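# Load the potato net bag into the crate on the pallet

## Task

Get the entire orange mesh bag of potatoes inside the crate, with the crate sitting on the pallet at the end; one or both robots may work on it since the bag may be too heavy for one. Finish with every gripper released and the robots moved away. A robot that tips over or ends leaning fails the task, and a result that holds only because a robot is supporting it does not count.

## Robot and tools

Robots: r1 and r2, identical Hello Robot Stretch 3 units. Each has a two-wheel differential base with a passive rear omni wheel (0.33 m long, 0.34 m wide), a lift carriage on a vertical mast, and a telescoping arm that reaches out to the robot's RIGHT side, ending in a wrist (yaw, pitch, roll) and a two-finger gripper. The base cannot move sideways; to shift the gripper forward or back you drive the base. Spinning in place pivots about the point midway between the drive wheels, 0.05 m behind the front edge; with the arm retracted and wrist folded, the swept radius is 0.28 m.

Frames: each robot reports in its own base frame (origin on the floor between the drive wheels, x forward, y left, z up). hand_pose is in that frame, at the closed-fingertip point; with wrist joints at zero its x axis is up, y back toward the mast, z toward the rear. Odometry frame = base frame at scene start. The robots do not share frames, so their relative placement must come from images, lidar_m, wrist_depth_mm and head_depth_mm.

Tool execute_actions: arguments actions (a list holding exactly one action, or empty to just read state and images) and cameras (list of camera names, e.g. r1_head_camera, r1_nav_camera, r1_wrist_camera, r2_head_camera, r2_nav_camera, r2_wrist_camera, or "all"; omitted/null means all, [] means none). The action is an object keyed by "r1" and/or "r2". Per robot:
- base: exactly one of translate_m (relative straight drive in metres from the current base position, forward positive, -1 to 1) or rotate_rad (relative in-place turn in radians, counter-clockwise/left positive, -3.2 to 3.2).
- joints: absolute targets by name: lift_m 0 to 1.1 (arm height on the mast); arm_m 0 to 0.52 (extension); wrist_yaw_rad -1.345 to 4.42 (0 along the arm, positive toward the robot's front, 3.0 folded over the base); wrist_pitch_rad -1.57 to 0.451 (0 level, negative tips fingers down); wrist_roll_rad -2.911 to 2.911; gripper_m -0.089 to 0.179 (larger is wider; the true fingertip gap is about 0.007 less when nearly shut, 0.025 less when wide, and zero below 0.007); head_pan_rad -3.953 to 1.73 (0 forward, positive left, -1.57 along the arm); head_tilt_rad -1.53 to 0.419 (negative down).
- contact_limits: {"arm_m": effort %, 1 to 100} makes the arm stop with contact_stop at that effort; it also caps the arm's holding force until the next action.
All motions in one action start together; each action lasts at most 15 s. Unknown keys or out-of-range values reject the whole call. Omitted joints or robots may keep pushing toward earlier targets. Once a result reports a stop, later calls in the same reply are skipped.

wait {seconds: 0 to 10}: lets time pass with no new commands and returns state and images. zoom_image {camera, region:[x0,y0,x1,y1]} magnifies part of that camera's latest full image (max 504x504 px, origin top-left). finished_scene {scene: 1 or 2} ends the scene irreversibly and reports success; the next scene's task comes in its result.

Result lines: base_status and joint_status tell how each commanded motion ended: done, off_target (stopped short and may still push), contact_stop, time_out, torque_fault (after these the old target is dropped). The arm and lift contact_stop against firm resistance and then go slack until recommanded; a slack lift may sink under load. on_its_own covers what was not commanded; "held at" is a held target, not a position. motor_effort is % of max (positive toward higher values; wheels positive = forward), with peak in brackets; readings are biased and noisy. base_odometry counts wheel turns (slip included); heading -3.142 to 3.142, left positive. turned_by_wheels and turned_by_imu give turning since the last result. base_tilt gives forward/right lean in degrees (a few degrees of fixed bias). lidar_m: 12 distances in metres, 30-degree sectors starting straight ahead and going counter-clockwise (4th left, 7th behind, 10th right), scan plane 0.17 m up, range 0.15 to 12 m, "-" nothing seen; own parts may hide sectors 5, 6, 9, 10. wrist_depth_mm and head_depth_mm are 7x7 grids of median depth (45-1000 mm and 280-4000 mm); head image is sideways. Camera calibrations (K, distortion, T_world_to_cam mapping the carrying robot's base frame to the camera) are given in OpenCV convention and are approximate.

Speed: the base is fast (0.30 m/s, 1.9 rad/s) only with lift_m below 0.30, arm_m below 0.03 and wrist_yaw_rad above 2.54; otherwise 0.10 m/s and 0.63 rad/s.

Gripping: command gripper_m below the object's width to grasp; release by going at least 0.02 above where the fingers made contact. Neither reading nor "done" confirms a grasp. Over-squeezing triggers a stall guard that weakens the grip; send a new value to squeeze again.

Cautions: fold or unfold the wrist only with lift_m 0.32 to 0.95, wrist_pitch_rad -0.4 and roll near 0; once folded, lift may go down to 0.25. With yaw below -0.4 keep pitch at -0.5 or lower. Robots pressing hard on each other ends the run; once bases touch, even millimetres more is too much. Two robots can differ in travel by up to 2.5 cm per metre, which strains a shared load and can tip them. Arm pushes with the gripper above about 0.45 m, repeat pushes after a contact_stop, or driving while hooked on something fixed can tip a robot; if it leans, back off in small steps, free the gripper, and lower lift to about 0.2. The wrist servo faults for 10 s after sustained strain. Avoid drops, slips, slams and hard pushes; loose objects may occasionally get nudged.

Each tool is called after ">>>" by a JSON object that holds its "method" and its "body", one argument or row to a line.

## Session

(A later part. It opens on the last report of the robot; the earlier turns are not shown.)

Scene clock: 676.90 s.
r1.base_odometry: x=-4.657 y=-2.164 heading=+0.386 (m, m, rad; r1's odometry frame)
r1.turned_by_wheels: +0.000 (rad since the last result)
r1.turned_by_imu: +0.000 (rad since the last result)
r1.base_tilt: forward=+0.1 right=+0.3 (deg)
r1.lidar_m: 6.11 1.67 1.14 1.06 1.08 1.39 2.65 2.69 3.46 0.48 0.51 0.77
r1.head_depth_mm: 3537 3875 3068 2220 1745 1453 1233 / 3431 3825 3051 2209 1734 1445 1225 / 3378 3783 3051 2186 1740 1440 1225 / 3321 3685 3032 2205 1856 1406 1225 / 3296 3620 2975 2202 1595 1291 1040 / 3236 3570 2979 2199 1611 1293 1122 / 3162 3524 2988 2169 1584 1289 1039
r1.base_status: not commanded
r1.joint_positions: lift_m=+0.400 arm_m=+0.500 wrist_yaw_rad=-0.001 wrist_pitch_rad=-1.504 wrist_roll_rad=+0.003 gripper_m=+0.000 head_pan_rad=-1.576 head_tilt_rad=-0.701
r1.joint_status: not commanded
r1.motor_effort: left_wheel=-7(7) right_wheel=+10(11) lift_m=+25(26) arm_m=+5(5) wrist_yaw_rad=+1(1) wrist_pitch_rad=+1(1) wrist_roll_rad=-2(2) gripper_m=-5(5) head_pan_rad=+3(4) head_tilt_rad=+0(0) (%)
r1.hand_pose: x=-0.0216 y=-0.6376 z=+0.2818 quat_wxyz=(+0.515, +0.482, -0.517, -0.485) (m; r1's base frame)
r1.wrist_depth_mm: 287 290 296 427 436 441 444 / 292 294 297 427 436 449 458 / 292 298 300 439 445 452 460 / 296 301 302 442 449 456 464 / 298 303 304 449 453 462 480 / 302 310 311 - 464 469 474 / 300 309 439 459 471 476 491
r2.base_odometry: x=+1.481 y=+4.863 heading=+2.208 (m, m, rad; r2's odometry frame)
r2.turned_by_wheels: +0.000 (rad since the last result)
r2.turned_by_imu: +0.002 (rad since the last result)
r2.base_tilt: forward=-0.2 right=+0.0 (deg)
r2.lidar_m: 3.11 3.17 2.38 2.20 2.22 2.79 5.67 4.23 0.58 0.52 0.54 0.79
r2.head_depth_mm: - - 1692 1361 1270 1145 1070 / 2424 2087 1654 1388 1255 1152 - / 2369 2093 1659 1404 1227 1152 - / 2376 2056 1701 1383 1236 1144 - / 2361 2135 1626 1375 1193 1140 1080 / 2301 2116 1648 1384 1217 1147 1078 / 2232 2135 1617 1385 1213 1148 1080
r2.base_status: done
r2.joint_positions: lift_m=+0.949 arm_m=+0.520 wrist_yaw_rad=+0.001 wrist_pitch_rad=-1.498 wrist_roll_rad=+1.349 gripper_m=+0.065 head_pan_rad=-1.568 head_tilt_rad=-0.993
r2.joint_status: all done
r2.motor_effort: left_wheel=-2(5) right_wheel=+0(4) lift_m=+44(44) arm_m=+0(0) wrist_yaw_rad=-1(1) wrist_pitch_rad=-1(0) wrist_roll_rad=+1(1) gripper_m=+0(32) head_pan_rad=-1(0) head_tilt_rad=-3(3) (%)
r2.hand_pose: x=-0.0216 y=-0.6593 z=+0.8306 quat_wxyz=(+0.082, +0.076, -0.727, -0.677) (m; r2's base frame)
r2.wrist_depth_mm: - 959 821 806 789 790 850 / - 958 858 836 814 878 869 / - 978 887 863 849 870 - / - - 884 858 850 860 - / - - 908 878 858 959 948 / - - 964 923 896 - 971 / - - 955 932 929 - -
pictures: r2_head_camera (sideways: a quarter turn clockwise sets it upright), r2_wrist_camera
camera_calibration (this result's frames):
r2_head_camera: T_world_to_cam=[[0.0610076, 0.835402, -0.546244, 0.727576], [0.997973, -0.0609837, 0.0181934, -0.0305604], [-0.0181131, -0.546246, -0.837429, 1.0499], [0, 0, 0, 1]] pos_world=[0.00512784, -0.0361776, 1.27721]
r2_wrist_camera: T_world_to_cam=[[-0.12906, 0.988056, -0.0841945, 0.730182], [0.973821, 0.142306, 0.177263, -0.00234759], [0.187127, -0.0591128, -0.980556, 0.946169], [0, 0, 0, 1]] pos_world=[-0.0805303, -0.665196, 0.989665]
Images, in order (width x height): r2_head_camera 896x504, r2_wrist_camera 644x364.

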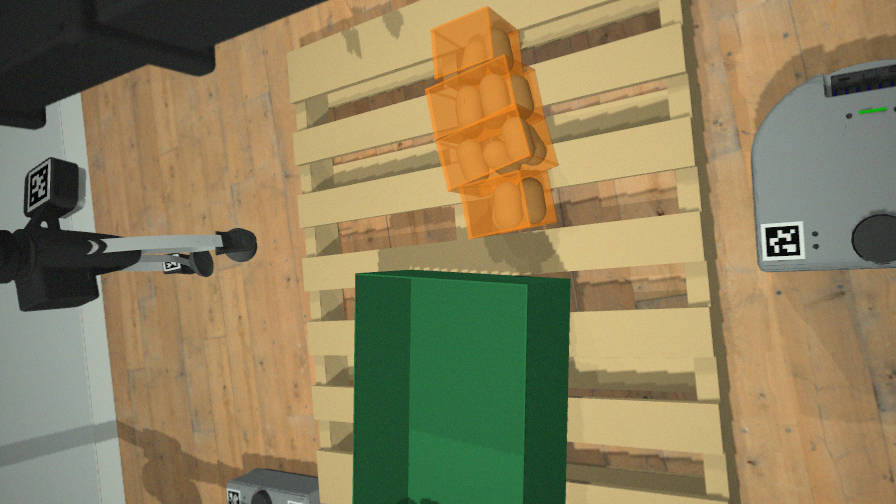

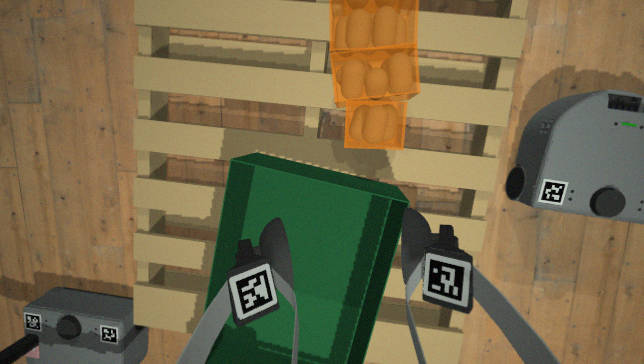

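>>> {"method": "execute_actions", "body": {
  "actions": [
    {"r1":{"joints":{"lift_m":0.6,"arm_m":0.0,"wrist_pitch_rad":-0.4}},"r2":{"base":{"translate_m":-0.1},"joints":{"gripper_m":0.179,"lift_m":0.6}}}
  ],
  "cameras": []
}}

>>> {"method": "execute_actions", "body": {
  "actions": [
    {"r1":{"base":{"translate_m":1.0}}}
  ],
  "cameras": []
}}

>>> {"method": "execute_actions", "body": {
  "actions": [
    {"r1":{"base":{"translate_m":0.42},"joints":{"head_tilt_rad":-1.0}}}
  ],
  "cameras": ["r1_head_camera","r2_wrist_camera","r2_head_camera"]
}}

Scene clock: 701.23 s.
r1.base_odometry: x=-4.657 y=-2.164 heading=+0.387 (m, m, rad; r1's odometry frame)
r1.turned_by_wheels: +0.000 (rad since the last result)
r1.turned_by_imu: +0.002 (rad since the last result)
r1.base_tilt: forward=+0.1 right=+0.4 (deg)
r1.lidar_m: 6.12 1.66 1.14 1.06 1.08 1.39 2.65 2.69 3.45 0.49 0.51 0.77
r1.head_depth_mm: 3513 3922 3047 2237 1747 1443 1230 / 3496 3851 3040 2210 1747 1439 1235 / 3411 3800 3007 2212 1741 1446 1229 / 3297 3736 2998 2210 1743 1435 1238 / 3277 3642 3002 2192 1570 1293 1060 / 3214 3571 3019 2208 1606 1288 1042 / 3157 3468 2997 2191 1594 1298 1042
r1.base_status: not commanded
r1.joint_positions: lift_m=+0.600 arm_m=+0.001 wrist_yaw_rad=-0.001 wrist_pitch_rad=-0.421 wrist_roll_rad=+0.002 gripper_m=+0.000 head_pan_rad=-1.576 head_tilt_rad=-0.701
r1.joint_status: all done
r1.motor_effort: left_wheel=+0(16) right_wheel=+0(23) lift_m=+43(46) arm_m=-6(7) wrist_yaw_rad=+1(14) wrist_pitch_rad=+6(10) wrist_roll_rad=-1(2) gripper_m=-3(7) head_pan_rad=+3(3) head_tilt_rad=+1(0) (%)
r1.hand_pose: x=-0.0218 y=-0.3698 z=+0.6118 quat_wxyz=(+0.691, +0.147, -0.692, -0.149) (m; r1's base frame)
r1.wrist_depth_mm: - - - - - - - / - - - - - - - / - - - - - - - / 808 815 798 - - - - / 771 818 840 - - - - / 672 703 - - - - - / 440 606 636 794 875 927 982
r2.base_odometry: x=+1.541 y=+4.782 heading=+2.208 (m, m, rad; r2's odometry frame)
r2.turned_by_wheels: +0.000 (rad since the last result)
r2.turned_by_imu: +0.001 (rad since the last result)
r2.base_tilt: forward=-0.4 right=+0.0 (deg)
r2.lidar_m: 3.22 3.25 2.37 2.18 2.21 2.78 5.58 4.24 0.58 0.54 0.53 0.77
r2.head_depth_mm: 2432 2074 1764 1427 1227 1159 1088 / 2422 2101 1630 1400 1330 - - / 2375 2180 - 1460 1231 1164 - / 2357 2169 1692 1425 1246 1163 - / 2312 2123 1684 1347 1258 1162 1083 / 2298 2142 1656 1380 1189 1140 1081 / 2245 2127 1642 1380 1179 1138 1080
r2.base_status: done
r2.joint_positions: lift_m=+0.601 arm_m=+0.520 wrist_yaw_rad=+0.001 wrist_pitch_rad=-1.498 wrist_roll_rad=+1.349 gripper_m=+0.179 head_pan_rad=-1.568 head_tilt_rad=-0.993
r2.joint_status: all done
r2.motor_effort: left_wheel=-1(7) right_wheel=+0(5) lift_m=+11(39) arm_m=+0(0) wrist_yaw_rad=+0(0) wrist_pitch_rad=+0(0) wrist_roll_rad=+1(1) gripper_m=+0(86) head_pan_rad=+0(0) head_tilt_rad=-3(3) (%)
r2.hand_pose: x=-0.0216 y=-0.6593 z=+0.4822 quat_wxyz=(+0.082, +0.076, -0.727, -0.677) (m; r2's base frame)
r2.wrist_depth_mm: 527 507 495 433 396 462 453 / 541 624 608 513 435 567 480 / 578 536 525 513 400 489 488 / 570 568 648 590 463 553 491 / 621 567 526 536 528 517 611 / 602 592 405 423 519 595 - / 633 516 588 564 401 539 652
pictures: none
No camera images: the call's "cameras" was empty. Leave "cameras" out to get every camera's image.

Scene clock: 712.47 s.
r1.base_odometry: x=-3.731 y=-1.787 heading=+0.387 (m, m, rad; r1's odometry frame)
r1.turned_by_wheels: +0.000 (rad since the last result)
r1.turned_by_imu: +0.008 (rad since the last result)
r1.base_tilt: forward=+0.0 right=+0.4 (deg)
r1.lidar_m: 5.11 1.79 1.23 1.15 1.18 1.51 3.46 0.75 0.67 0.74 3.69 4.78
r1.head_depth_mm: 3414 3869 3049 2222 1443 1241 1109 / 3316 3823 3052 1031 1490 1308 1177 / 3244 3570 1787 1741 1643 1265 1159 / 3271 3503 2991 1930 1629 1264 1197 / 3214 3542 3040 2213 1638 1303 1178 / 3126 3520 2985 2196 1685 1338 1111 / 3049 3399 2992 2212 1744 1433 1223
r1.base_status: done
r1.joint_positions: lift_m=+0.600 arm_m=+0.001 wrist_yaw_rad=-0.001 wrist_pitch_rad=-0.421 wrist_roll_rad=+0.002 gripper_m=+0.000 head_pan_rad=-1.576 head_tilt_rad=-0.701
r1.joint_status: not commanded
r1.motor_effort: left_wheel=+0(7) right_wheel=+1(3) lift_m=+44(43) arm_m=-5(6) wrist_yaw_rad=+1(2) wrist_pitch_rad=+6(6) wrist_roll_rad=-2(1) gripper_m=-3(2) head_pan_rad=+3(3) head_tilt_rad=+0(0) (%)
r1.hand_pose: x=-0.0218 y=-0.3698 z=+0.6118 quat_wxyz=(+0.691, +0.147, -0.692, -0.149) (m; r1's base frame)
r1.wrist_depth_mm: - - - - - - - / - - - - - - - / - - - - - - - / - - - - - - - / 944 - 879 829 - 863 873 / 815 840 - - 806 838 914 / 710 698 681 679 731 633 797
r2.base_odometry: x=+1.541 y=+4.782 heading=+2.208 (m, m, rad; r2's odometry frame)
r2.turned_by_wheels: +0.000 (rad since the last result)
r2.turned_by_imu: +0.002 (rad since the last result)
r2.base_tilt: forward=-0.3 right=-0.1 (deg)
r2.lidar_m: 3.22 3.25 2.37 2.19 2.21 2.78 5.56 4.26 0.58 0.54 0.53 0.77
r2.head_depth_mm: 2418 2121 1761 1425 1221 1152 1086 / 2402 2088 1628 1396 1321 - - / 1150 2118 - 1460 1222 1159 - / 2355 2176 1687 1417 1254 1168 - / 2346 2112 1671 1349 1265 1162 1075 / 2277 2139 1637 1382 1191 1133 1078 / 2223 2123 1632 1381 1177 1132 1080
r2.base_status: not commanded
r2.joint_positions: lift_m=+0.601 arm_m=+0.520 wrist_yaw_rad=+0.001 wrist_pitch_rad=-1.498 wrist_roll_rad=+1.349 gripper_m=+0.179 head_pan_rad=-1.568 head_tilt_rad=-0.993
r2.joint_status: not commanded
r2.motor_effort: left_wheel=-1(1) right_wheel=+0(0) lift_m=+10(10) arm_m=+0(0) wrist_yaw_rad=-1(1) wrist_pitch_rad=+0(1) wrist_roll_rad=+1(1) gripper_m=+0(0) head_pan_rad=+0(0) head_tilt_rad=-3(2) (%)
r2.hand_pose: x=-0.0216 y=-0.6593 z=+0.4822 quat_wxyz=(+0.082, +0.076, -0.727, -0.677) (m; r2's base frame)
r2.wrist_depth_mm: 525 512 490 428 400 457 453 / 541 616 610 511 434 571 479 / 574 537 528 511 405 493 485 / 572 569 656 599 463 549 494 / 613 565 528 537 521 521 617 / 599 588 407 426 525 590 - / 640 516 587 568 399 537 653
pictures: none
No camera images: the call's "cameras" was empty. Leave "cameras" out to get every camera's image.

Scene clock: 717.90 s.
r1.base_odometry: x=-3.342 y=-1.629 heading=+0.387 (m, m, rad; r1's odometry frame)
r1.turned_by_wheels: +0.000 (rad since the last result)
r1.turned_by_imu: +0.003 (rad since the last result)
r1.base_tilt: forward=+0.0 right=+0.2 (deg)
r1.lidar_m: 4.70 1.79 1.27 1.18 1.21 1.56 3.59 0.98 0.85 3.58 3.64 4.71
r1.head_depth_mm: 2893 2277 1758 1394 1343 1182 1110 / 2972 2328 1779 1511 1365 1191 - / 2921 2364 1915 1470 1328 1193 - / 2929 2343 1900 1623 1451 - - / 2927 2295 1912 1617 1406 1243 1131 / 2889 2273 1902 1617 1406 1243 1117 / 2863 2272 1863 1607 1399 1240 1115
r1.base_status: done
r1.joint_positions: lift_m=+0.600 arm_m=+0.001 wrist_yaw_rad=-0.001 wrist_pitch_rad=-0.421 wrist_roll_rad=+0.002 gripper_m=+0.000 head_pan_rad=-1.576 head_tilt_rad=-0.987
r1.joint_status: all done
r1.motor_effort: left_wheel=-2(4) right_wheel=+1(5) lift_m=+43(44) arm_m=-5(5) wrist_yaw_rad=+1(0) wrist_pitch_rad=+6(6) wrist_roll_rad=-1(2) gripper_m=-3(3) head_pan_rad=+3(3) head_tilt_rad=-5(16) (%)
r1.hand_pose: x=-0.0218 y=-0.3698 z=+0.6118 quat_wxyz=(+0.691, +0.147, -0.692, -0.149) (m; r1's base frame)
r1.wrist_depth_mm: - - - - - - - / - - - - - - - / - - - - - - - / - - - - - - - / 938 - - - - - - / 805 842 - - 825 770 846 / 708 736 761 779 730 763 798
r2.base_odometry: x=+1.541 y=+4.782 heading=+2.208 (m, m, rad; r2's odometry frame)
r2.turned_by_wheels: +0.000 (rad since the last result)
r2.turned_by_imu: +0.001 (rad since the last result)
r2.base_tilt: forward=-0.3 right=+0.0 (deg)
r2.lidar_m: 3.21 3.24 2.37 2.18 2.22 2.77 5.54 4.25 0.58 0.54 0.53 0.77
r2.head_depth_mm: 2382 1989 1701 1435 1234 1149 1086 / 2418 2104 1632 1397 1323 - - / 2377 2159 - 1453 1234 1160 - / 2392 2201 1684 1417 1258 1160 - / 2348 2117 1677 1355 1251 1153 1083 / 2306 2110 1655 1379 1191 1136 1080 / 2237 2153 1624 1381 1179 1143 1082
r2.base_status: not commanded
r2.joint_positions: lift_m=+0.601 arm_m=+0.520 wrist_yaw_rad=+0.001 wrist_pitch_rad=-1.498 wrist_roll_rad=+1.349 gripper_m=+0.179 head_pan_rad=-1.568 head_tilt_rad=-0.993
r2.joint_status: not commanded
r2.motor_effort: left_wheel=-1(1) right_wheel=+0(0) lift_m=+11(11) arm_m=+0(0) wrist_yaw_rad=+0(1) wrist_pitch_rad=+0(0) wrist_roll_rad=+1(1) gripper_m=+0(0) head_pan_rad=+0(0) head_tilt_rad=-3(3) (%)
r2.hand_pose: x=-0.0216 y=-0.6593 z=+0.4822 quat_wxyz=(+0.082, +0.076, -0.727, -0.677) (m; r2's base frame)
r2.wrist_depth_mm: 528 509 496 432 399 462 460 / 543 614 606 509 436 571 480 / 579 540 524 511 402 490 483 / 567 566 651 603 462 555 490 / 622 565 531 535 526 519 610 / 604 588 409 431 530 595 - / 638 513 580 569 402 540 645
pictures: r1_head_camera (sideways: a quarter turn clockwise sets it upright), r2_head_camera (sideways: a quarter turn clockwise sets it upright), r2_wrist_camera
camera_calibration (this result's frames):
r1_head_camera: T_world_to_cam=[[0.0513488, 0.789436, -0.611681, 0.814525], [0.99742, -0.0713091, -0.00830115, 0.0069491], [-0.0501716, -0.609677, -0.791061, 0.987535], [0, 0, 0, 1]] pos_world=[0.000790187, -0.0404433, 1.27949]
r2_head_camera: T_world_to_cam=[[0.0610075, 0.835402, -0.546244, 0.727576], [0.997973, -0.0609836, 0.0181934, -0.0305604], [-0.0181131, -0.546246, -0.837429, 1.0499], [0, 0, 0, 1]] pos_world=[0.00512785, -0.0361776, 1.27721]
r2_wrist_camera: T_world_to_cam=[[-0.12906, 0.988056, -0.0841944, 0.700846], [0.973821, 0.142305, 0.177263, 0.0594161], [0.187127, -0.0591127, -0.980556, 0.604513], [0, 0, 0, 1]] pos_world=[-0.0805303, -0.665196, 0.641234]
Images, in order (width x height): r1_head_camera 896x504, r2_head_camera 896x504, r2_wrist_camera 644x364.

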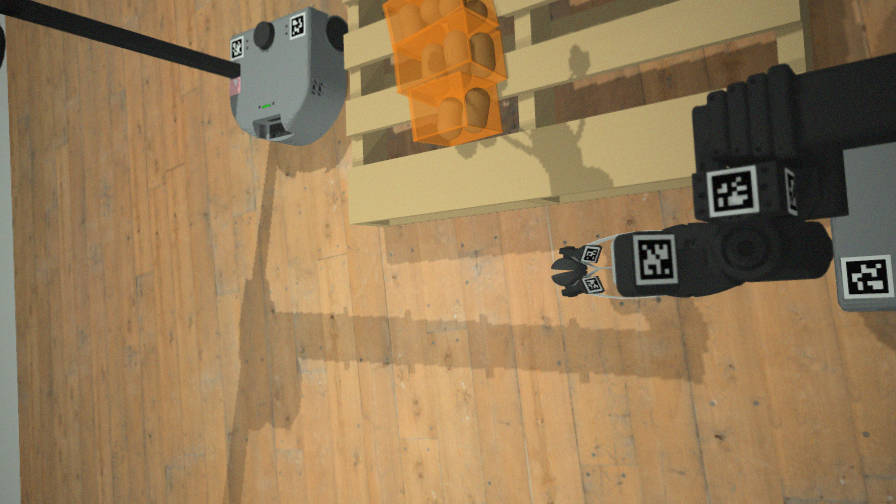

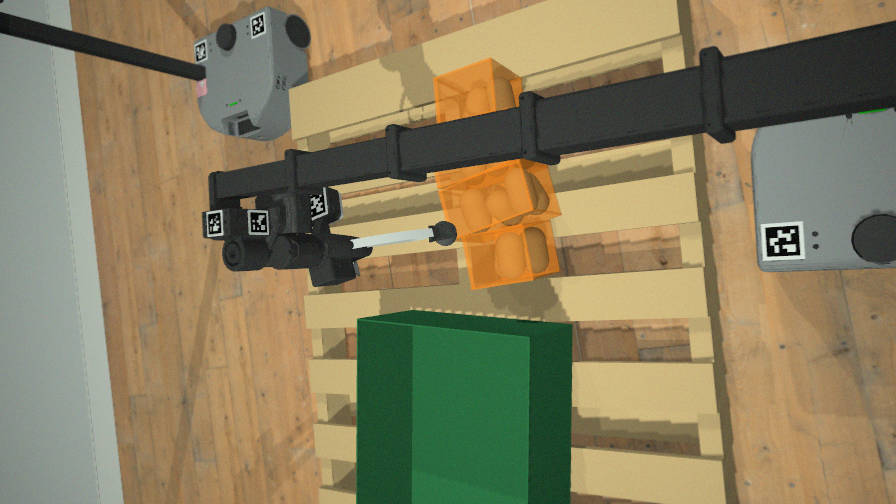

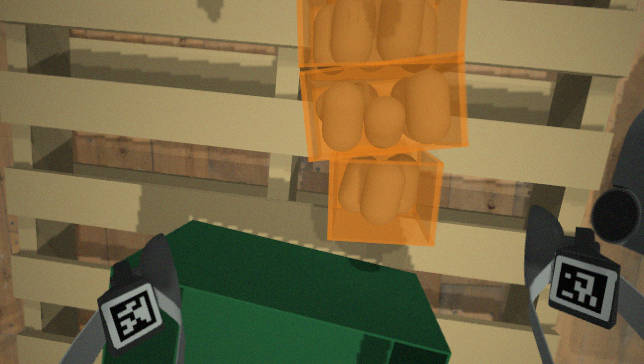

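>>> {"method": "execute_actions", "body": {
  "actions": [
    {"r1":{"base":{"translate_m":0.18}}}
  ],
  "cameras": []
}}

>>> {"method": "execute_actions", "body": {
  "actions": [
    {"r1":{"base":{"rotate_rad":-1.571}}}
  ],
  "cameras": ["r1_head_camera"]
}}

>>> {"method": "execute_actions", "body": {
  "actions": [
    {"r1":{"base":{"translate_m":0.6},"joints":{"wrist_pitch_rad":-1.5,"gripper_m":0.179}}}
  ],
  "cameras": ["r1_head_camera","r1_wrist_camera"]
}}

Scene clock: 724.37 s.
r1.base_odometry: x=-3.175 y=-1.561 heading=+0.387 (m, m, rad; r1's odometry frame)
r1.turned_by_wheels: +0.000 (rad since the last result)
r1.turned_by_imu: +0.002 (rad since the last result)
r1.base_tilt: forward=+0.0 right=+0.3 (deg)
r1.lidar_m: 4.53 1.83 1.28 1.20 1.22 1.59 3.65 1.07 0.95 3.55 3.63 4.69
r1.head_depth_mm: 2990 2363 1780 1547 1316 1142 1112 / 2941 2357 1918 1508 1362 1280 - / 2949 2326 1913 1635 1410 1300 - / 2904 2308 1905 1625 1456 - - / 2920 2305 1903 1619 1412 1249 1135 / 2871 2259 1890 1607 1401 1249 1117 / 2876 2287 1885 1602 1403 1244 1114
r1.base_status: done
r1.joint_positions: lift_m=+0.600 arm_m=+0.001 wrist_yaw_rad=-0.001 wrist_pitch_rad=-0.421 wrist_roll_rad=+0.002 gripper_m=+0.000 head_pan_rad=-1.576 head_tilt_rad=-0.987
r1.joint_status: not commanded
r1.motor_effort: left_wheel=-1(4) right_wheel=+1(5) lift_m=+43(43) arm_m=-6(6) wrist_yaw_rad=+1(1) wrist_pitch_rad=+6(6) wrist_roll_rad=-2(2) gripper_m=-3(3) head_pan_rad=+3(2) head_tilt_rad=-5(4) (%)
r1.hand_pose: x=-0.0218 y=-0.3698 z=+0.6118 quat_wxyz=(+0.691, +0.147, -0.692, -0.149) (m; r1's base frame)
r1.wrist_depth_mm: - - - - - - - / - - - - - - - / - - - - - - - / - - - - - - - / 945 - - - - - - / 804 847 - - 937 842 821 / 716 747 762 784 828 763 790
r2.base_odometry: x=+1.541 y=+4.782 heading=+2.208 (m, m, rad; r2's odometry frame)
r2.turned_by_wheels: +0.000 (rad since the last result)
r2.turned_by_imu: +0.001 (rad since the last result)
r2.base_tilt: forward=-0.4 right=+0.0 (deg)
r2.lidar_m: 3.22 3.25 2.37 2.19 2.20 2.78 5.55 4.25 0.58 0.54 0.53 0.77
r2.head_depth_mm: 2434 1800 1711 1435 1224 1153 1087 / 2401 2086 1639 1397 1322 - - / 2376 2168 - 1453 1236 1157 - / 2408 2195 1681 1414 1259 1158 - / 2342 2135 1671 1362 1253 1164 1083 / 2302 2113 1660 1371 1195 1134 1079 / 2241 2137 1632 1382 1179 1141 1085
r2.base_status: not commanded
r2.joint_positions: lift_m=+0.601 arm_m=+0.520 wrist_yaw_rad=+0.001 wrist_pitch_rad=-1.498 wrist_roll_rad=+1.349 gripper_m=+0.179 head_pan_rad=-1.568 head_tilt_rad=-0.993
r2.joint_status: not commanded
r2.motor_effort: left_wheel=-1(1) right_wheel=+0(0) lift_m=+11(11) arm_m=+0(0) wrist_yaw_rad=-1(1) wrist_pitch_rad=+0(0) wrist_roll_rad=+1(1) gripper_m=+0(1) head_pan_rad=+0(0) head_tilt_rad=-3(3) (%)
r2.hand_pose: x=-0.0216 y=-0.6593 z=+0.4822 quat_wxyz=(+0.082, +0.076, -0.727, -0.677) (m; r2's base frame)
r2.wrist_depth_mm: 530 510 493 431 396 463 452 / 540 622 608 515 440 571 482 / 572 535 524 509 402 492 491 / 574 565 651 601 464 555 488 / 619 563 536 537 520 517 618 / 597 592 405 430 527 593 - / 637 513 585 575 401 544 661
pictures: none
No camera images: the call's "cameras" was empty. Leave "cameras" out to get every camera's image.

Scene clock: 727.80 s.
r1.base_odometry: x=-3.175 y=-1.561 heading=-1.184 (m, m, rad; r1's odometry frame)
r1.turned_by_wheels: -1.571 (rad since the last result)
r1.turned_by_imu: -1.582 (rad since the last result)
r1.base_tilt: forward=+0.0 right=+0.5 (deg)
r1.lidar_m: 3.57 3.62 4.69 4.53 1.85 1.28 1.20 1.22 1.57 3.50 1.08 0.95
r1.head_depth_mm: 2359 2284 1937 1642 1431 1266 1135 / 2825 2341 1935 1636 1428 1300 - / 2992 2323 1912 1633 1419 1302 - / 2924 2311 1907 1633 1459 - - / 2906 2308 1885 1604 1410 1244 1132 / 2878 2291 1786 1545 1336 1203 1117 / 2874 2259 1785 1477 1327 1181 1115
r1.base_status: done
r1.joint_positions: lift_m=+0.600 arm_m=+0.001 wrist_yaw_rad=-0.001 wrist_pitch_rad=-0.421 wrist_roll_rad=+0.002 gripper_m=+0.000 head_pan_rad=-1.576 head_tilt_rad=-0.988
r1.joint_status: not commanded
r1.motor_effort: left_wheel=+2(5) right_wheel=-2(4) lift_m=+43(43) arm_m=-5(6) wrist_yaw_rad=+1(0) wrist_pitch_rad=+6(6) wrist_roll_rad=-1(2) gripper_m=-3(3) head_pan_rad=+3(3) head_tilt_rad=-4(5) (%)
r1.hand_pose: x=-0.0218 y=-0.3698 z=+0.6118 quat_wxyz=(+0.691, +0.147, -0.692, -0.149) (m; r1's base frame)
r1.wrist_depth_mm: - - - - - - - / - - - - - - - / 862 - - - - - - / 902 - - - - - - / 790 904 - - - - - / 782 754 - - - - - / 610 625 755 789 877 923 945
r2.base_odometry: x=+1.541 y=+4.782 heading=+2.208 (m, m, rad; r2's odometry frame)
r2.turned_by_wheels: +0.000 (rad since the last result)
r2.turned_by_imu: +0.001 (rad since the last result)
r2.base_tilt: forward=-0.3 right=+0.0 (deg)
r2.lidar_m: 3.21 3.26 2.37 2.19 2.21 2.77 5.57 4.27 0.57 0.54 0.53 0.77
r2.head_depth_mm: 2409 2051 1762 1434 1224 1152 1086 / 2432 2101 1628 1394 1324 - - / 2395 2169 - 1453 1225 1152 - / 2376 2175 1683 1416 1251 1159 - / 2307 2145 1688 1348 1257 1163 1078 / 2272 2131 1659 1372 1194 1136 1076 / 2242 2129 1634 1381 1179 1140 1080
r2.base_status: not commanded
r2.joint_positions: lift_m=+0.601 arm_m=+0.520 wrist_yaw_rad=+0.001 wrist_pitch_rad=-1.498 wrist_roll_rad=+1.349 gripper_m=+0.179 head_pan_rad=-1.568 head_tilt_rad=-0.993
r2.joint_status: not commanded
r2.motor_effort: left_wheel=-1(1) right_wheel=+0(0) lift_m=+11(11) arm_m=+0(0) wrist_yaw_rad=+0(1) wrist_pitch_rad=-1(0) wrist_roll_rad=+1(1) gripper_m=+0(0) head_pan_rad=+0(0) head_tilt_rad=-2(3) (%)
r2.hand_pose: x=-0.0216 y=-0.6593 z=+0.4822 quat_wxyz=(+0.082, +0.076, -0.727, -0.677) (m; r2's base frame)
r2.wrist_depth_mm: 527 511 498 433 397 462 452 / 548 620 614 509 434 569 482 / 579 534 524 511 397 489 485 / 573 569 649 595 466 557 492 / 614 565 525 541 525 519 612 / 603 589 404 427 525 600 - / 642 515 583 562 402 545 655
pictures: r1_head_camera (sideways: a quarter turn clockwise sets it upright)
camera_calibration (this result's frames):
r1_head_camera: T_world_to_cam=[[0.0513496, 0.789616, -0.61145, 0.814224], [0.99742, -0.0713064, -0.00832043, 0.00697419], [-0.0501702, -0.609445, -0.79124, 0.987767], [0, 0, 0, 1]] pos_world=[0.000790234, -0.0404367, 1.27948]
Images, in order (width x height): r1_head_camera 896x504.

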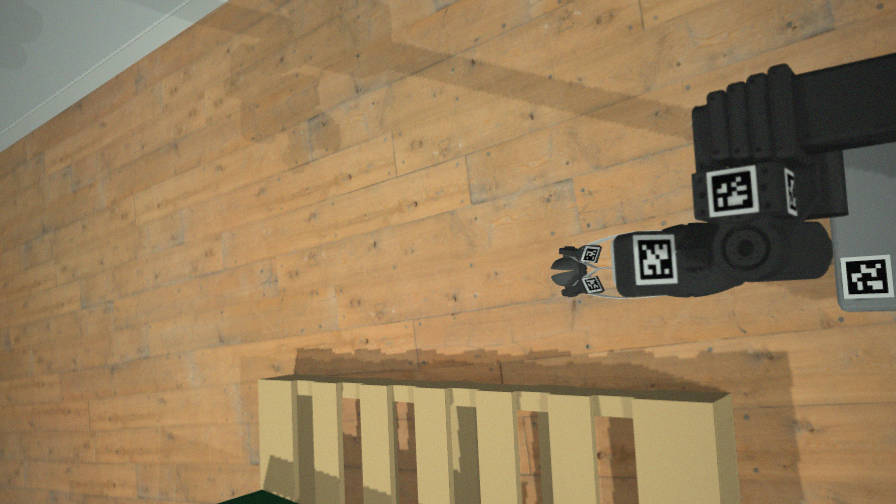

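Scene clock: 735.03 s.
r1.base_odometry: x=-2.949 y=-2.117 heading=-1.184 (m, m, rad; r1's odometry frame)
r1.turned_by_wheels: +0.000 (rad since the last result)
r1.turned_by_imu: +0.005 (rad since the last result)
r1.base_tilt: forward=+0.1 right=+0.4 (deg)
r1.lidar_m: 2.97 3.03 3.90 4.56 2.81 1.93 1.80 1.83 2.36 0.65 0.56 1.29
r1.head_depth_mm: 3016 2354 1940 1645 1431 1247 1135 / 3004 2344 1929 1598 1328 1177 - / 2961 2324 1805 1516 1324 1172 - / 2938 2324 1812 1524 1327 1169 - / 2957 1854 1707 1486 1291 1181 1124 / 2890 1864 1663 1445 1226 1180 1119 / 2846 870 1390 1446 1285 1173 1118
r1.base_status: done
r1.joint_positions: lift_m=+0.600 arm_m=+0.001 wrist_yaw_rad=-0.001 wrist_pitch_rad=-1.496 wrist_roll_rad=+0.002 gripper_m=+0.179 head_pan_rad=-1.576 head_tilt_rad=-0.988
r1.joint_status: all done
r1.motor_effort: left_wheel=+2(8) right_wheel=-1(1) lift_m=+44(44) arm_m=-5(5) wrist_yaw_rad=+1(1) wrist_pitch_rad=-1(5) wrist_roll_rad=-2(2) gripper_m=+0(96) head_pan_rad=+3(3) head_tilt_rad=-4(4) (%)
r1.hand_pose: x=-0.0216 y=-0.1409 z=+0.4810 quat_wxyz=(+0.518, +0.480, -0.519, -0.482) (m; r1's base frame)
r1.wrist_depth_mm: 595 595 500 504 513 525 672 / 611 612 623 636 635 531 675 / 606 619 626 637 658 674 671 / 613 627 637 645 662 672 691 / 627 627 633 - 675 685 694 / - 638 652 - 692 683 698 / 639 648 649 - 699 - 704
r2.base_odometry: x=+1.541 y=+4.782 heading=+2.208 (m, m, rad; r2's odometry frame)
r2.turned_by_wheels: +0.000 (rad since the last result)
r2.turned_by_imu: +0.001 (rad since the last result)
r2.base_tilt: forward=-0.3 right=-0.1 (deg)
r2.lidar_m: 3.22 3.24 2.37 2.18 2.20 2.77 5.57 1.23 0.58 0.54 0.53 0.77
r2.head_depth_mm: 2436 2091 1753 1434 1224 1154 1091 / 2417 2097 1640 1402 1319 - - / 2371 2183 - 1452 1228 1160 - / 2367 2159 1686 1419 1248 1156 - / 2320 2141 1692 1349 1260 1163 1079 / 2311 2117 1650 1377 1194 1137 1078 / 2260 2120 1620 1377 1178 1138 1086
r2.base_status: not commanded
r2.joint_positions: lift_m=+0.601 arm_m=+0.520 wrist_yaw_rad=+0.001 wrist_pitch_rad=-1.498 wrist_roll_rad=+1.349 gripper_m=+0.179 head_pan_rad=-1.568 head_tilt_rad=-0.993
r2.joint_status: not commanded
r2.motor_effort: left_wheel=-1(1) right_wheel=+0(0) lift_m=+11(11) arm_m=+0(0) wrist_yaw_rad=+0(1) wrist_pitch_rad=+0(0) wrist_roll_rad=+1(1) gripper_m=+1(0) head_pan_rad=+1(1) head_tilt_rad=-3(2) (%)
r2.hand_pose: x=-0.0216 y=-0.6593 z=+0.4822 quat_wxyz=(+0.082, +0.076, -0.727, -0.677) (m; r2's base frame)
r2.wrist_depth_mm: 526 518 496 432 398 459 453 / 543 619 609 514 440 572 484 / 576 533 524 514 402 493 488 / 575 579 646 596 461 558 489 / 618 572 532 534 525 516 610 / 608 586 408 426 528 600 - / 637 515 577 566 402 546 657
pictures: r1_head_camera (sideways: a quarter turn clockwise sets it upright), r1_wrist_camera
camera_calibration (this result's frames):
r1_head_camera: T_world_to_cam=[[0.0513499, 0.789616, -0.611449, 0.814223], [0.99742, -0.0713068, -0.00832045, 0.00697422], [-0.0501704, -0.609444, -0.79124, 0.987768], [0, 0, 0, 1]] pos_world=[0.000790219, -0.0404367, 1.27948]
r1_wrist_camera: T_world_to_cam=[[-0.988896, -0.134327, 0.0635615, -0.0868735], [-0.128966, 0.988249, 0.0820404, 0.138774], [-0.0738349, 0.0729322, -0.9946, 0.648491], [0, 0, 0, 1]] pos_world=[-0.0201304, -0.196109, 0.639126]
Images, in order (width x height): r1_head_camera 896x504, r1_wrist_camera 644x364.

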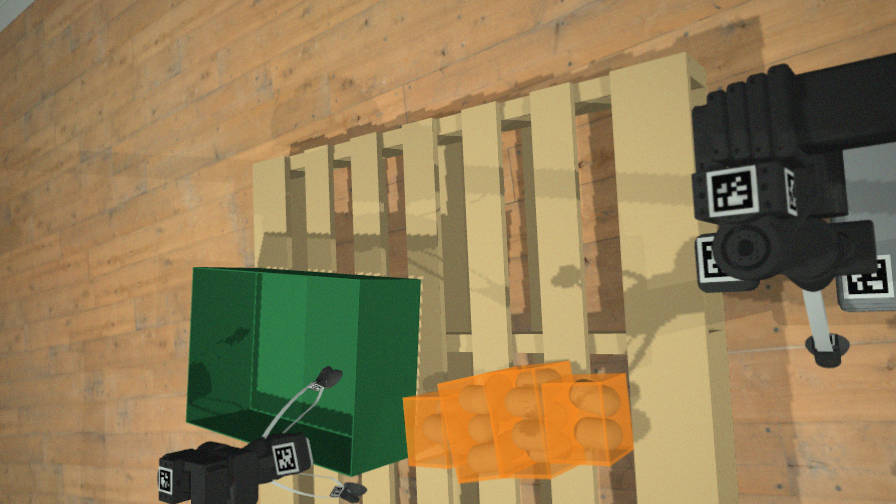

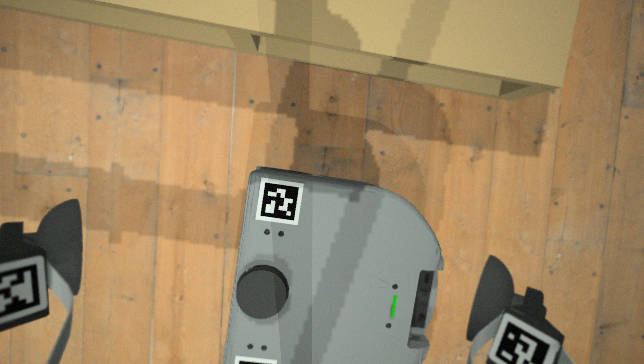

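>>> {"method": "execute_actions", "body": {
  "actions": [
    {"r1":{"base":{"translate_m":0.3},"joints":{"arm_m":0.28}}}
  ],
  "cameras": ["r1_head_camera","r1_wrist_camera"]
}}

Scene clock: 743.47 s.
r1.base_odometry: x=-2.835 y=-2.395 heading=-1.184 (m, m, rad; r1's odometry frame)
r1.turned_by_wheels: +0.000 (rad since the last result)
r1.turned_by_imu: +0.002 (rad since the last result)
r1.base_tilt: forward=+0.2 right=+0.3 (deg)
r1.lidar_m: 2.67 2.72 3.50 4.60 3.29 2.24 2.10 2.14 1.03 0.52 1.04 2.84
r1.head_depth_mm: 2982 2336 1861 1542 1348 1203 1140 / 2968 2337 1824 1540 1332 1200 - / 2978 1885 1679 1507 1298 1201 1155 / 2948 881 1432 - 1225 1192 1154 / 2897 2160 1711 1506 1361 1186 1134 / 2878 2154 1790 1485 1352 1181 1116 / 2858 2154 1884 1604 1361 1203 1116
r1.base_status: done
r1.joint_positions: lift_m=+0.600 arm_m=+0.280 wrist_yaw_rad=-0.001 wrist_pitch_rad=-1.497 wrist_roll_rad=+0.002 gripper_m=+0.179 head_pan_rad=-1.576 head_tilt_rad=-0.988
r1.joint_status: all done
r1.motor_effort: left_wheel=+2(9) right_wheel=-1(2) lift_m=+43(44) arm_m=+5(6) wrist_yaw_rad=+1(0) wrist_pitch_rad=-1(1) wrist_roll_rad=-2(2) gripper_m=+0(0) head_pan_rad=+3(3) head_tilt_rad=-4(4) (%)
r1.hand_pose: x=-0.0216 y=-0.4194 z=+0.4811 quat_wxyz=(+0.517, +0.480, -0.519, -0.482) (m; r1's base frame)
r1.wrist_depth_mm: 591 488 495 443 456 637 642 / 605 579 620 500 520 527 541 / 611 493 504 509 573 671 557 / 609 506 511 522 534 541 670 / 617 628 641 652 538 550 554 / - 648 649 667 679 689 704 / 634 649 654 - 687 - 713
r2.base_odometry: x=+1.541 y=+4.782 heading=+2.208 (m, m, rad; r2's odometry frame)
r2.turned_by_wheels: +0.000 (rad since the last result)
r2.turned_by_imu: +0.001 (rad since the last result)
r2.base_tilt: forward=-0.3 right=-0.1 (deg)
r2.lidar_m: 3.21 3.25 2.37 2.18 2.21 2.78 5.53 1.04 0.58 0.54 0.53 0.77
r2.head_depth_mm: 2445 2089 1762 1432 1223 1155 1087 / 2435 2099 1627 1400 1310 - - / 2382 2157 - 1465 1228 1161 - / 2399 2187 1689 1413 1253 1155 - / 2334 2135 1677 1364 1263 1157 1081 / 2300 2107 1656 1377 1185 1137 1078 / 2242 2146 1633 1387 1170 1141 1084
r2.base_status: not commanded
r2.joint_positions: lift_m=+0.601 arm_m=+0.520 wrist_yaw_rad=+0.001 wrist_pitch_rad=-1.498 wrist_roll_rad=+1.349 gripper_m=+0.179 head_pan_rad=-1.568 head_tilt_rad=-0.993
r2.joint_status: not commanded
r2.motor_effort: left_wheel=-2(2) right_wheel=+0(0) lift_m=+10(11) arm_m=+0(0) wrist_yaw_rad=+0(1) wrist_pitch_rad=+0(1) wrist_roll_rad=+1(1) gripper_m=+0(0) head_pan_rad=+0(0) head_tilt_rad=-3(3) (%)
r2.hand_pose: x=-0.0216 y=-0.6593 z=+0.4822 quat_wxyz=(+0.082, +0.076, -0.727, -0.677) (m; r2's base frame)
r2.wrist_depth_mm: 528 509 503 432 399 461 458 / 544 617 614 518 444 573 485 / 575 541 522 510 401 488 487 / 569 571 648 589 462 555 487 / 616 563 532 538 524 518 617 / 606 589 403 430 531 596 - / 637 516 580 562 404 541 648
pictures: r1_head_camera (sideways: a quarter turn clockwise sets it upright), r1_wrist_camera
camera_calibration (this result's frames):
r1_head_camera: T_world_to_cam=[[0.05135, 0.789662, -0.611389, 0.814145], [0.99742, -0.0713059, -0.00832544, 0.00698072], [-0.0501699, -0.609384, -0.791286, 0.987828], [0, 0, 0, 1]] pos_world=[0.000790238, -0.040435, 1.27947]
r1_wrist_camera: T_world_to_cam=[[-0.988897, -0.134409, 0.0633848, -0.124237], [-0.128966, 0.988142, 0.0833283, 0.413363], [-0.0738332, 0.0742287, -0.994504, 0.669309], [0, 0, 0, 1]] pos_world=[-0.0201303, -0.474842, 0.63906]
Images, in order (width x height): r1_head_camera 896x504, r1_wrist_camera 644x364.

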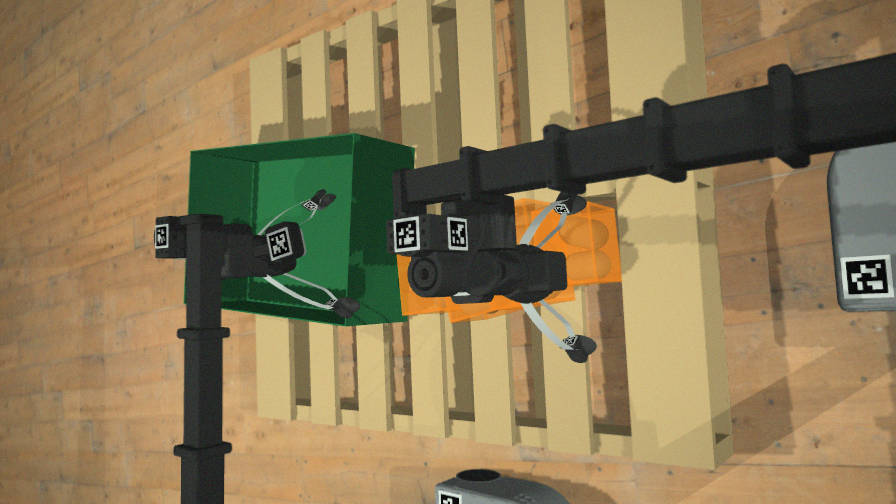

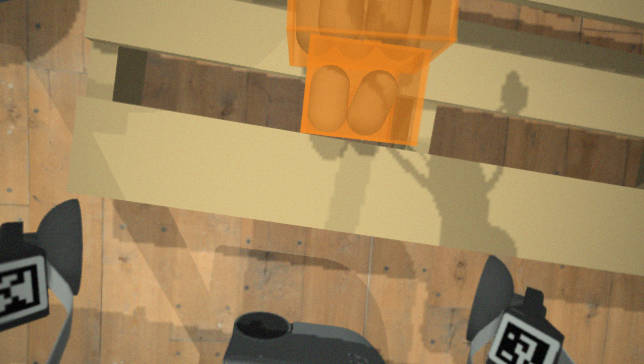

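>>> {"method": "execute_actions", "body": {
  "actions": [
    {"r1":{"base":{"rotate_rad":-0.5},"joints":{"arm_m":0.05}}}
  ],
  "cameras": []
}}

>>> {"method": "execute_actions", "body": {
  "actions": [
    {"r1":{"base":{"translate_m":0.3}}}
  ],
  "cameras": []
}}

>>> {"method": "execute_actions", "body": {
  "actions": [
    {"r1":{"base":{"rotate_rad":0.5}}}
  ],
  "cameras": []
}}

>>> {"method": "execute_actions", "body": {
  "actions": [
    {"r1":{"base":{"translate_m":-0.35},"joints":{"arm_m":0.2}}}
  ],
  "cameras": ["r1_head_camera","r1_wrist_camera"]
}}

Scene clock: 754.53 s.
r1.base_odometry: x=-2.835 y=-2.395 heading=-1.684 (m, m, rad; r1's odometry frame)
r1.turned_by_wheels: -0.500 (rad since the last result)
r1.turned_by_imu: -0.503 (rad since the last result)
r1.base_tilt: forward=+0.3 right=+0.2 (deg)
r1.lidar_m: 2.83 2.67 2.73 3.57 4.63 3.19 2.22 2.10 2.15 1.03 0.52 1.04
r1.head_depth_mm: 2274 2340 1934 1654 1430 1261 1136 / 2512 2356 1913 1637 1374 1287 - / 2755 2336 1908 1545 1303 - 1163 / 2924 2302 1906 1537 1281 - 1141 / 2919 2305 1781 1521 1320 1187 1127 / 2855 2292 1705 1467 1254 1142 1121 / 2847 2250 1687 1386 1207 1118 1097
r1.base_status: done
r1.joint_positions: lift_m=+0.600 arm_m=+0.050 wrist_yaw_rad=-0.001 wrist_pitch_rad=-1.497 wrist_roll_rad=+0.002 gripper_m=+0.179 head_pan_rad=-1.576 head_tilt_rad=-0.988
r1.joint_status: all done
r1.motor_effort: left_wheel=+2(6) right_wheel=-2(6) lift_m=+43(44) arm_m=-5(2) wrist_yaw_rad=+0(1) wrist_pitch_rad=-1(1) wrist_roll_rad=-2(1) gripper_m=+0(0) head_pan_rad=+3(3) head_tilt_rad=-4(4) (%)
r1.hand_pose: x=-0.0216 y=-0.1901 z=+0.4811 quat_wxyz=(+0.517, +0.481, -0.518, -0.482) (m; r1's base frame)
r1.wrist_depth_mm: 483 486 494 504 639 649 661 / 491 493 602 638 650 670 663 / 561 617 628 648 656 668 675 / 617 623 630 648 664 668 687 / 625 631 636 - 665 688 701 / - 632 651 - 676 683 707 / 630 645 653 - 691 - 719
r2.base_odometry: x=+1.541 y=+4.782 heading=+2.208 (m, m, rad; r2's odometry frame)
r2.turned_by_wheels: +0.000 (rad since the last result)
r2.turned_by_imu: +0.001 (rad since the last result)
r2.base_tilt: forward=-0.3 right=+0.1 (deg)
r2.lidar_m: 3.20 3.26 2.37 2.18 2.22 2.78 5.57 1.03 0.58 0.54 0.53 0.77
r2.head_depth_mm: 2455 2102 1749 1427 1221 1153 1088 / 2431 2107 1638 1401 1320 - - / 2379 2146 - 1451 1224 1159 - / 2382 2156 1685 1421 1257 1159 - / 2332 2132 1678 1358 1253 1159 1077 / 2298 2121 1650 1374 1192 1139 1081 / 2253 2139 1635 1378 1179 1136 1079
r2.base_status: not commanded
r2.joint_positions: lift_m=+0.601 arm_m=+0.520 wrist_yaw_rad=+0.001 wrist_pitch_rad=-1.498 wrist_roll_rad=+1.349 gripper_m=+0.179 head_pan_rad=-1.568 head_tilt_rad=-0.993
r2.joint_status: not commanded
r2.motor_effort: left_wheel=-1(2) right_wheel=+0(0) lift_m=+11(10) arm_m=+0(0) wrist_yaw_rad=+0(1) wrist_pitch_rad=+0(0) wrist_roll_rad=+1(1) gripper_m=+0(1) head_pan_rad=+0(1) head_tilt_rad=-3(2) (%)
r2.hand_pose: x=-0.0216 y=-0.6593 z=+0.4822 quat_wxyz=(+0.082, +0.076, -0.727, -0.677) (m; r2's base frame)
r2.wrist_depth_mm: 530 506 499 432 398 459 452 / 543 619 614 513 438 577 481 / 574 537 519 507 402 486 490 / 571 570 648 592 466 555 491 / 625 563 539 532 527 515 615 / 601 591 407 427 523 599 - / 646 519 583 572 400 546 653
pictures: none
No camera images: the call's "cameras" was empty. Leave "cameras" out to get every camera's image.

Scene clock: 758.77 s.
r1.base_odometry: x=-2.869 y=-2.693 heading=-1.684 (m, m, rad; r1's odometry frame)
r1.turned_by_wheels: +0.000 (rad since the last result)
r1.turned_by_imu: +0.002 (rad since the last result)
r1.base_tilt: forward=+0.2 right=+0.3 (deg)
r1.lidar_m: 2.55 2.42 2.47 3.24 4.79 3.56 2.48 2.35 0.52 0.48 0.96 0.79
r1.head_depth_mm: 2553 2356 1946 1542 1338 1272 1136 / 2741 2327 1921 1540 1284 1272 - / 2956 2334 1820 1546 1326 - 1159 / 2937 2311 1766 1497 1218 - 1139 / 2897 1736 996 1407 1226 1182 1087 / 2907 2289 1616 1399 1314 1160 1087 / 2847 2253 1578 1520 1321 1217 1114
r1.base_status: done
r1.joint_positions: lift_m=+0.600 arm_m=+0.050 wrist_yaw_rad=-0.001 wrist_pitch_rad=-1.497 wrist_roll_rad=+0.002 gripper_m=+0.179 head_pan_rad=-1.576 head_tilt_rad=-0.988
r1.joint_status: not commanded
r1.motor_effort: left_wheel=+1(8) right_wheel=-1(2) lift_m=+44(43) arm_m=-5(6) wrist_yaw_rad=+0(1) wrist_pitch_rad=-1(0) wrist_roll_rad=-1(2) gripper_m=+0(1) head_pan_rad=+3(3) head_tilt_rad=-4(5) (%)
r1.hand_pose: x=-0.0216 y=-0.1901 z=+0.4811 quat_wxyz=(+0.517, +0.481, -0.518, -0.482) (m; r1's base frame)
r1.wrist_depth_mm: 570 508 616 617 517 514 531 / 610 606 504 510 519 657 658 / 606 612 500 516 654 662 687 / 614 621 634 646 668 670 690 / 624 632 630 - 674 675 690 / - 641 654 - 688 688 695 / 631 647 655 - 689 - 724
r2.base_odometry: x=+1.541 y=+4.782 heading=+2.208 (m, m, rad; r2's odometry frame)
r2.turned_by_wheels: +0.000 (rad since the last result)
r2.turned_by_imu: +0.001 (rad since the last result)
r2.base_tilt: forward=-0.2 right=-0.1 (deg)
r2.lidar_m: 3.20 3.26 2.37 2.19 2.21 2.78 5.55 0.79 0.58 0.54 0.53 0.77
r2.head_depth_mm: 2448 2114 1769 1432 1226 1149 1094 / 2415 2123 1622 1395 1319 - - / 2343 2173 - 1459 1231 1154 - / 2372 2167 1672 1421 1261 1156 - / 2333 2119 1671 1358 1254 1157 1077 / 2310 2118 1652 1376 1195 1133 1083 / 2252 2146 1639 1388 1178 1140 1085
r2.base_status: not commanded
r2.joint_positions: lift_m=+0.601 arm_m=+0.520 wrist_yaw_rad=+0.001 wrist_pitch_rad=-1.498 wrist_roll_rad=+1.349 gripper_m=+0.179 head_pan_rad=-1.568 head_tilt_rad=-0.993
r2.joint_status: not commanded
r2.motor_effort: left_wheel=-1(1) right_wheel=+0(0) lift_m=+10(11) arm_m=+0(0) wrist_yaw_rad=+0(0) wrist_pitch_rad=+0(1) wrist_roll_rad=+1(1) gripper_m=+1(0) head_pan_rad=+0(1) head_tilt_rad=-3(3) (%)
r2.hand_pose: x=-0.0216 y=-0.6593 z=+0.4822 quat_wxyz=(+0.082, +0.076, -0.727, -0.677) (m; r2's base frame)
r2.wrist_depth_mm: 531 513 493 436 395 459 456 / 546 621 607 517 439 567 483 / 577 531 524 510 404 491 488 / 572 570 646 595 460 555 488 / 618 566 529 529 529 518 612 / 605 583 407 424 525 596 - / 637 518 580 567 402 549 653
pictures: none
No camera images: the call's "cameras" was empty. Leave "cameras" out to get every camera's image.

Scene clock: 760.53 s.
r1.base_odometry: x=-2.869 y=-2.693 heading=-1.184 (m, m, rad; r1's odometry frame)
r1.turned_by_wheels: +0.500 (rad since the last result)
r1.turned_by_imu: +0.504 (rad since the last result)
r1.base_tilt: forward=+0.2 right=+0.2 (deg)
r1.lidar_m: 2.42 2.47 3.18 4.76 3.67 2.51 2.35 0.54 0.48 0.91 0.79 2.57
r1.head_depth_mm: 3010 2377 889 1436 1325 1135 1121 / 2992 2361 1011 1421 1202 1128 - / 2938 2327 1609 1425 1313 - 1150 / 2913 2328 1627 1506 1327 - 1131 / 2911 2308 1713 1586 1354 1205 1121 / 2887 2288 1799 1610 1247 1249 1115 / 2870 2269 1793 1603 1222 1219 1119
r1.base_status: done
r1.joint_positions: lift_m=+0.600 arm_m=+0.050 wrist_yaw_rad=-0.001 wrist_pitch_rad=-1.497 wrist_roll_rad=+0.002 gripper_m=+0.179 head_pan_rad=-1.576 head_tilt_rad=-0.988
r1.joint_status: not commanded
r1.motor_effort: left_wheel=-2(8) right_wheel=+2(6) lift_m=+43(44) arm_m=-5(6) wrist_yaw_rad=+0(1) wrist_pitch_rad=-1(1) wrist_roll_rad=-2(2) gripper_m=+0(0) head_pan_rad=+3(3) head_tilt_rad=-4(4) (%)
r1.hand_pose: x=-0.0216 y=-0.1901 z=+0.4811 quat_wxyz=(+0.517, +0.481, -0.518, -0.482) (m; r1's base frame)
r1.wrist_depth_mm: 595 603 625 514 512 518 534 / 609 610 626 519 645 486 540 / 606 621 625 518 522 533 545 / 617 624 640 649 533 539 550 / 615 629 641 - 673 687 679 / - 636 647 - 683 683 700 / 627 642 649 - 684 - 712
r2.base_odometry: x=+1.541 y=+4.782 heading=+2.208 (m, m, rad; r2's odometry frame)
r2.turned_by_wheels: +0.000 (rad since the last result)
r2.turned_by_imu: +0.000 (rad since the last result)
r2.base_tilt: forward=-0.4 right=+0.0 (deg)
r2.lidar_m: 3.22 3.24 2.37 2.18 2.21 2.77 5.53 0.79 0.58 0.54 0.53 0.78
r2.head_depth_mm: 2432 2084 1757 1424 1225 1150 1085 / 2438 2099 1644 1400 1317 - - / 2374 2161 - 1455 1240 1160 - / 2377 2184 1687 1417 1254 1156 - / 2335 2107 1678 1354 1254 1161 1077 / 2300 2131 1644 1376 1200 1137 1078 / 2240 2131 1630 1379 1179 1137 1079
r2.base_status: not commanded
r2.joint_positions: lift_m=+0.601 arm_m=+0.520 wrist_yaw_rad=+0.001 wrist_pitch_rad=-1.498 wrist_roll_rad=+1.349 gripper_m=+0.179 head_pan_rad=-1.568 head_tilt_rad=-0.993
r2.joint_status: not commanded
r2.motor_effort: left_wheel=-2(1) right_wheel=+1(0) lift_m=+11(10) arm_m=+0(0) wrist_yaw_rad=-1(1) wrist_pitch_rad=+0(0) wrist_roll_rad=+1(1) gripper_m=+0(0) head_pan_rad=-1(1) head_tilt_rad=-3(3) (%)
r2.hand_pose: x=-0.0216 y=-0.6593 z=+0.4822 quat_wxyz=(+0.082, +0.076, -0.727, -0.677) (m; r2's base frame)
r2.wrist_depth_mm: 521 511 493 434 400 463 453 / 540 620 608 512 436 566 482 / 573 539 526 505 403 489 486 / 580 566 649 602 462 555 494 / 616 562 528 537 521 516 615 / 603 590 406 426 528 590 - / 645 520 579 566 401 537 653
pictures: none
No camera images: the call's "cameras" was empty. Leave "cameras" out to get every camera's image.

Scene clock: 765.13 s.
r1.base_odometry: x=-3.001 y=-2.369 heading=-1.184 (m, m, rad; r1's odometry frame)
r1.turned_by_wheels: +0.000 (rad since the last result)
r1.turned_by_imu: -0.002 (rad since the last result)
r1.base_tilt: forward=+0.1 right=+0.3 (deg)
r1.lidar_m: 2.77 2.81 3.65 4.75 3.12 2.13 2.00 2.03 0.88 0.37 0.97 1.03
r1.head_depth_mm: 2996 2349 1939 1541 1338 1140 1122 / 2977 2346 1791 1538 1345 1285 - / 2939 2324 1730 1422 - 1132 1142 / 2909 2316 1706 1378 - 1112 1078 / 2899 2295 803 1393 1209 1107 1090 / 2901 2284 1646 1479 1308 1178 1086 / 2859 2257 1612 1513 1284 1157 1069
r1.base_status: done
r1.joint_positions: lift_m=+0.600 arm_m=+0.200 wrist_yaw_rad=-0.001 wrist_pitch_rad=-1.497 wrist_roll_rad=+0.002 gripper_m=+0.179 head_pan_rad=-1.576 head_tilt_rad=-0.988
r1.joint_status: all done
r1.motor_effort: left_wheel=-1(8) right_wheel=+2(5) lift_m=+43(42) arm_m=+6(6) wrist_yaw_rad=+1(1) wrist_pitch_rad=-1(1) wrist_roll_rad=-1(1) gripper_m=+0(0) head_pan_rad=+3(3) head_tilt_rad=-4(4) (%)
r1.hand_pose: x=-0.0216 y=-0.3393 z=+0.4811 quat_wxyz=(+0.517, +0.481, -0.518, -0.482) (m; r1's base frame)
r1.wrist_depth_mm: 479 587 488 454 512 524 528 / 483 489 492 456 534 648 645 / 503 615 617 516 523 537 544 / 494 499 508 529 655 670 620 / 499 510 510 530 543 549 561 / - 641 651 535 668 556 565 / 630 638 658 - 687 - 705
r2.base_odometry: x=+1.541 y=+4.782 heading=+2.208 (m, m, rad; r2's odometry frame)
r2.turned_by_wheels: +0.000 (rad since the last result)
r2.turned_by_imu: +0.001 (rad since the last result)
r2.base_tilt: forward=-0.3 right=-0.2 (deg)
r2.lidar_m: 3.21 3.24 2.37 2.18 2.21 2.79 5.56 0.97 0.58 0.54 0.53 0.77
r2.head_depth_mm: 2457 2091 1688 1367 1229 1160 1088 / 2423 2095 1631 1403 1319 - - / 2391 2166 - 1457 1232 1155 - / 2367 2176 1688 1416 1253 1162 - / 2331 2123 1668 1355 1259 1160 1075 / 2308 2133 1647 1379 1197 1128 1078 / 2258 2136 1639 1382 1183 1136 1085
r2.base_status: not commanded
r2.joint_positions: lift_m=+0.601 arm_m=+0.520 wrist_yaw_rad=+0.001 wrist_pitch_rad=-1.498 wrist_roll_rad=+1.349 gripper_m=+0.179 head_pan_rad=-1.568 head_tilt_rad=-0.993
r2.joint_status: not commanded
r2.motor_effort: left_wheel=-1(1) right_wheel=+0(0) lift_m=+10(11) arm_m=+0(0) wrist_yaw_rad=-1(0) wrist_pitch_rad=+0(0) wrist_roll_rad=+1(1) gripper_m=-1(1) head_pan_rad=+0(1) head_tilt_rad=-3(3) (%)
r2.hand_pose: x=-0.0216 y=-0.6593 z=+0.4822 quat_wxyz=(+0.082, +0.076, -0.727, -0.677) (m; r2's base frame)
r2.wrist_depth_mm: 531 509 497 433 401 464 456 / 542 618 608 513 441 565 479 / 579 538 519 506 403 487 487 / 568 575 657 594 457 552 488 / 622 569 528 537 525 521 615 / 604 583 407 427 525 597 - / 634 522 585 565 401 541 648
pictures: r1_head_camera (sideways: a quarter turn clockwise sets it upright), r1_wrist_camera
camera_calibration (this result's frames):
r1_head_camera: T_world_to_cam=[[0.0513504, 0.789749, -0.611277, 0.813998], [0.99742, -0.0713046, -0.00833483, 0.00699294], [-0.0501692, -0.609271, -0.791373, 0.987941], [0, 0, 0, 1]] pos_world=[0.000790261, -0.0404318, 1.27947]
r1_wrist_camera: T_world_to_cam=[[-0.988818, -0.135007, 0.0633481, -0.113656], [-0.129539, 0.988037, 0.0836836, 0.333994], [-0.0738881, 0.0745417, -0.994477, 0.663457], [0, 0, 0, 1]] pos_world=[-0.0200982, -0.394798, 0.639042]
Images, in order (width x height): r1_head_camera 896x504, r1_wrist_camera 644x364.

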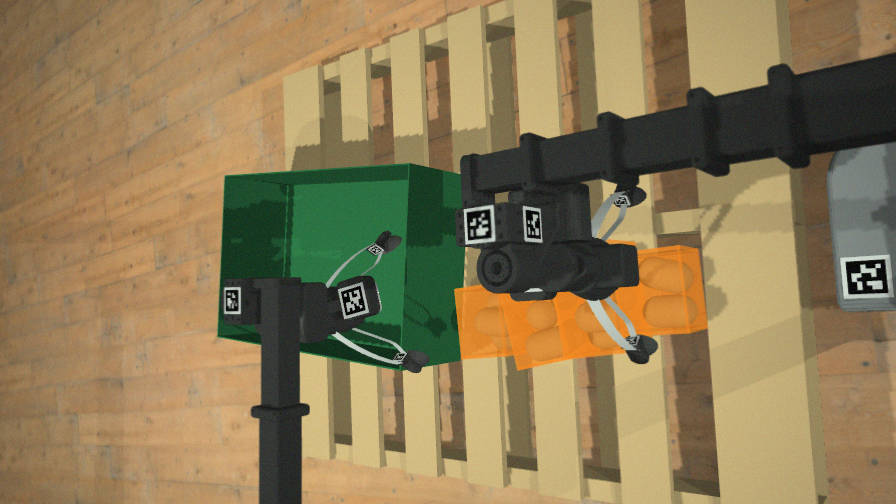

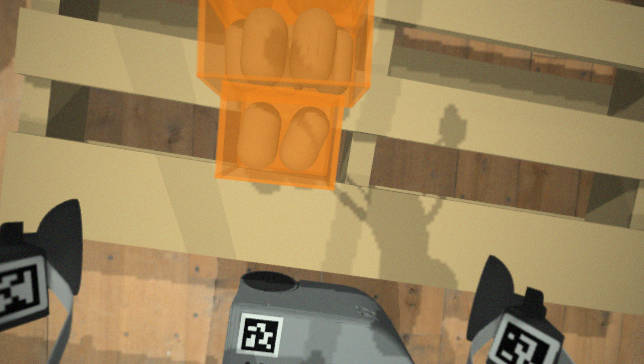

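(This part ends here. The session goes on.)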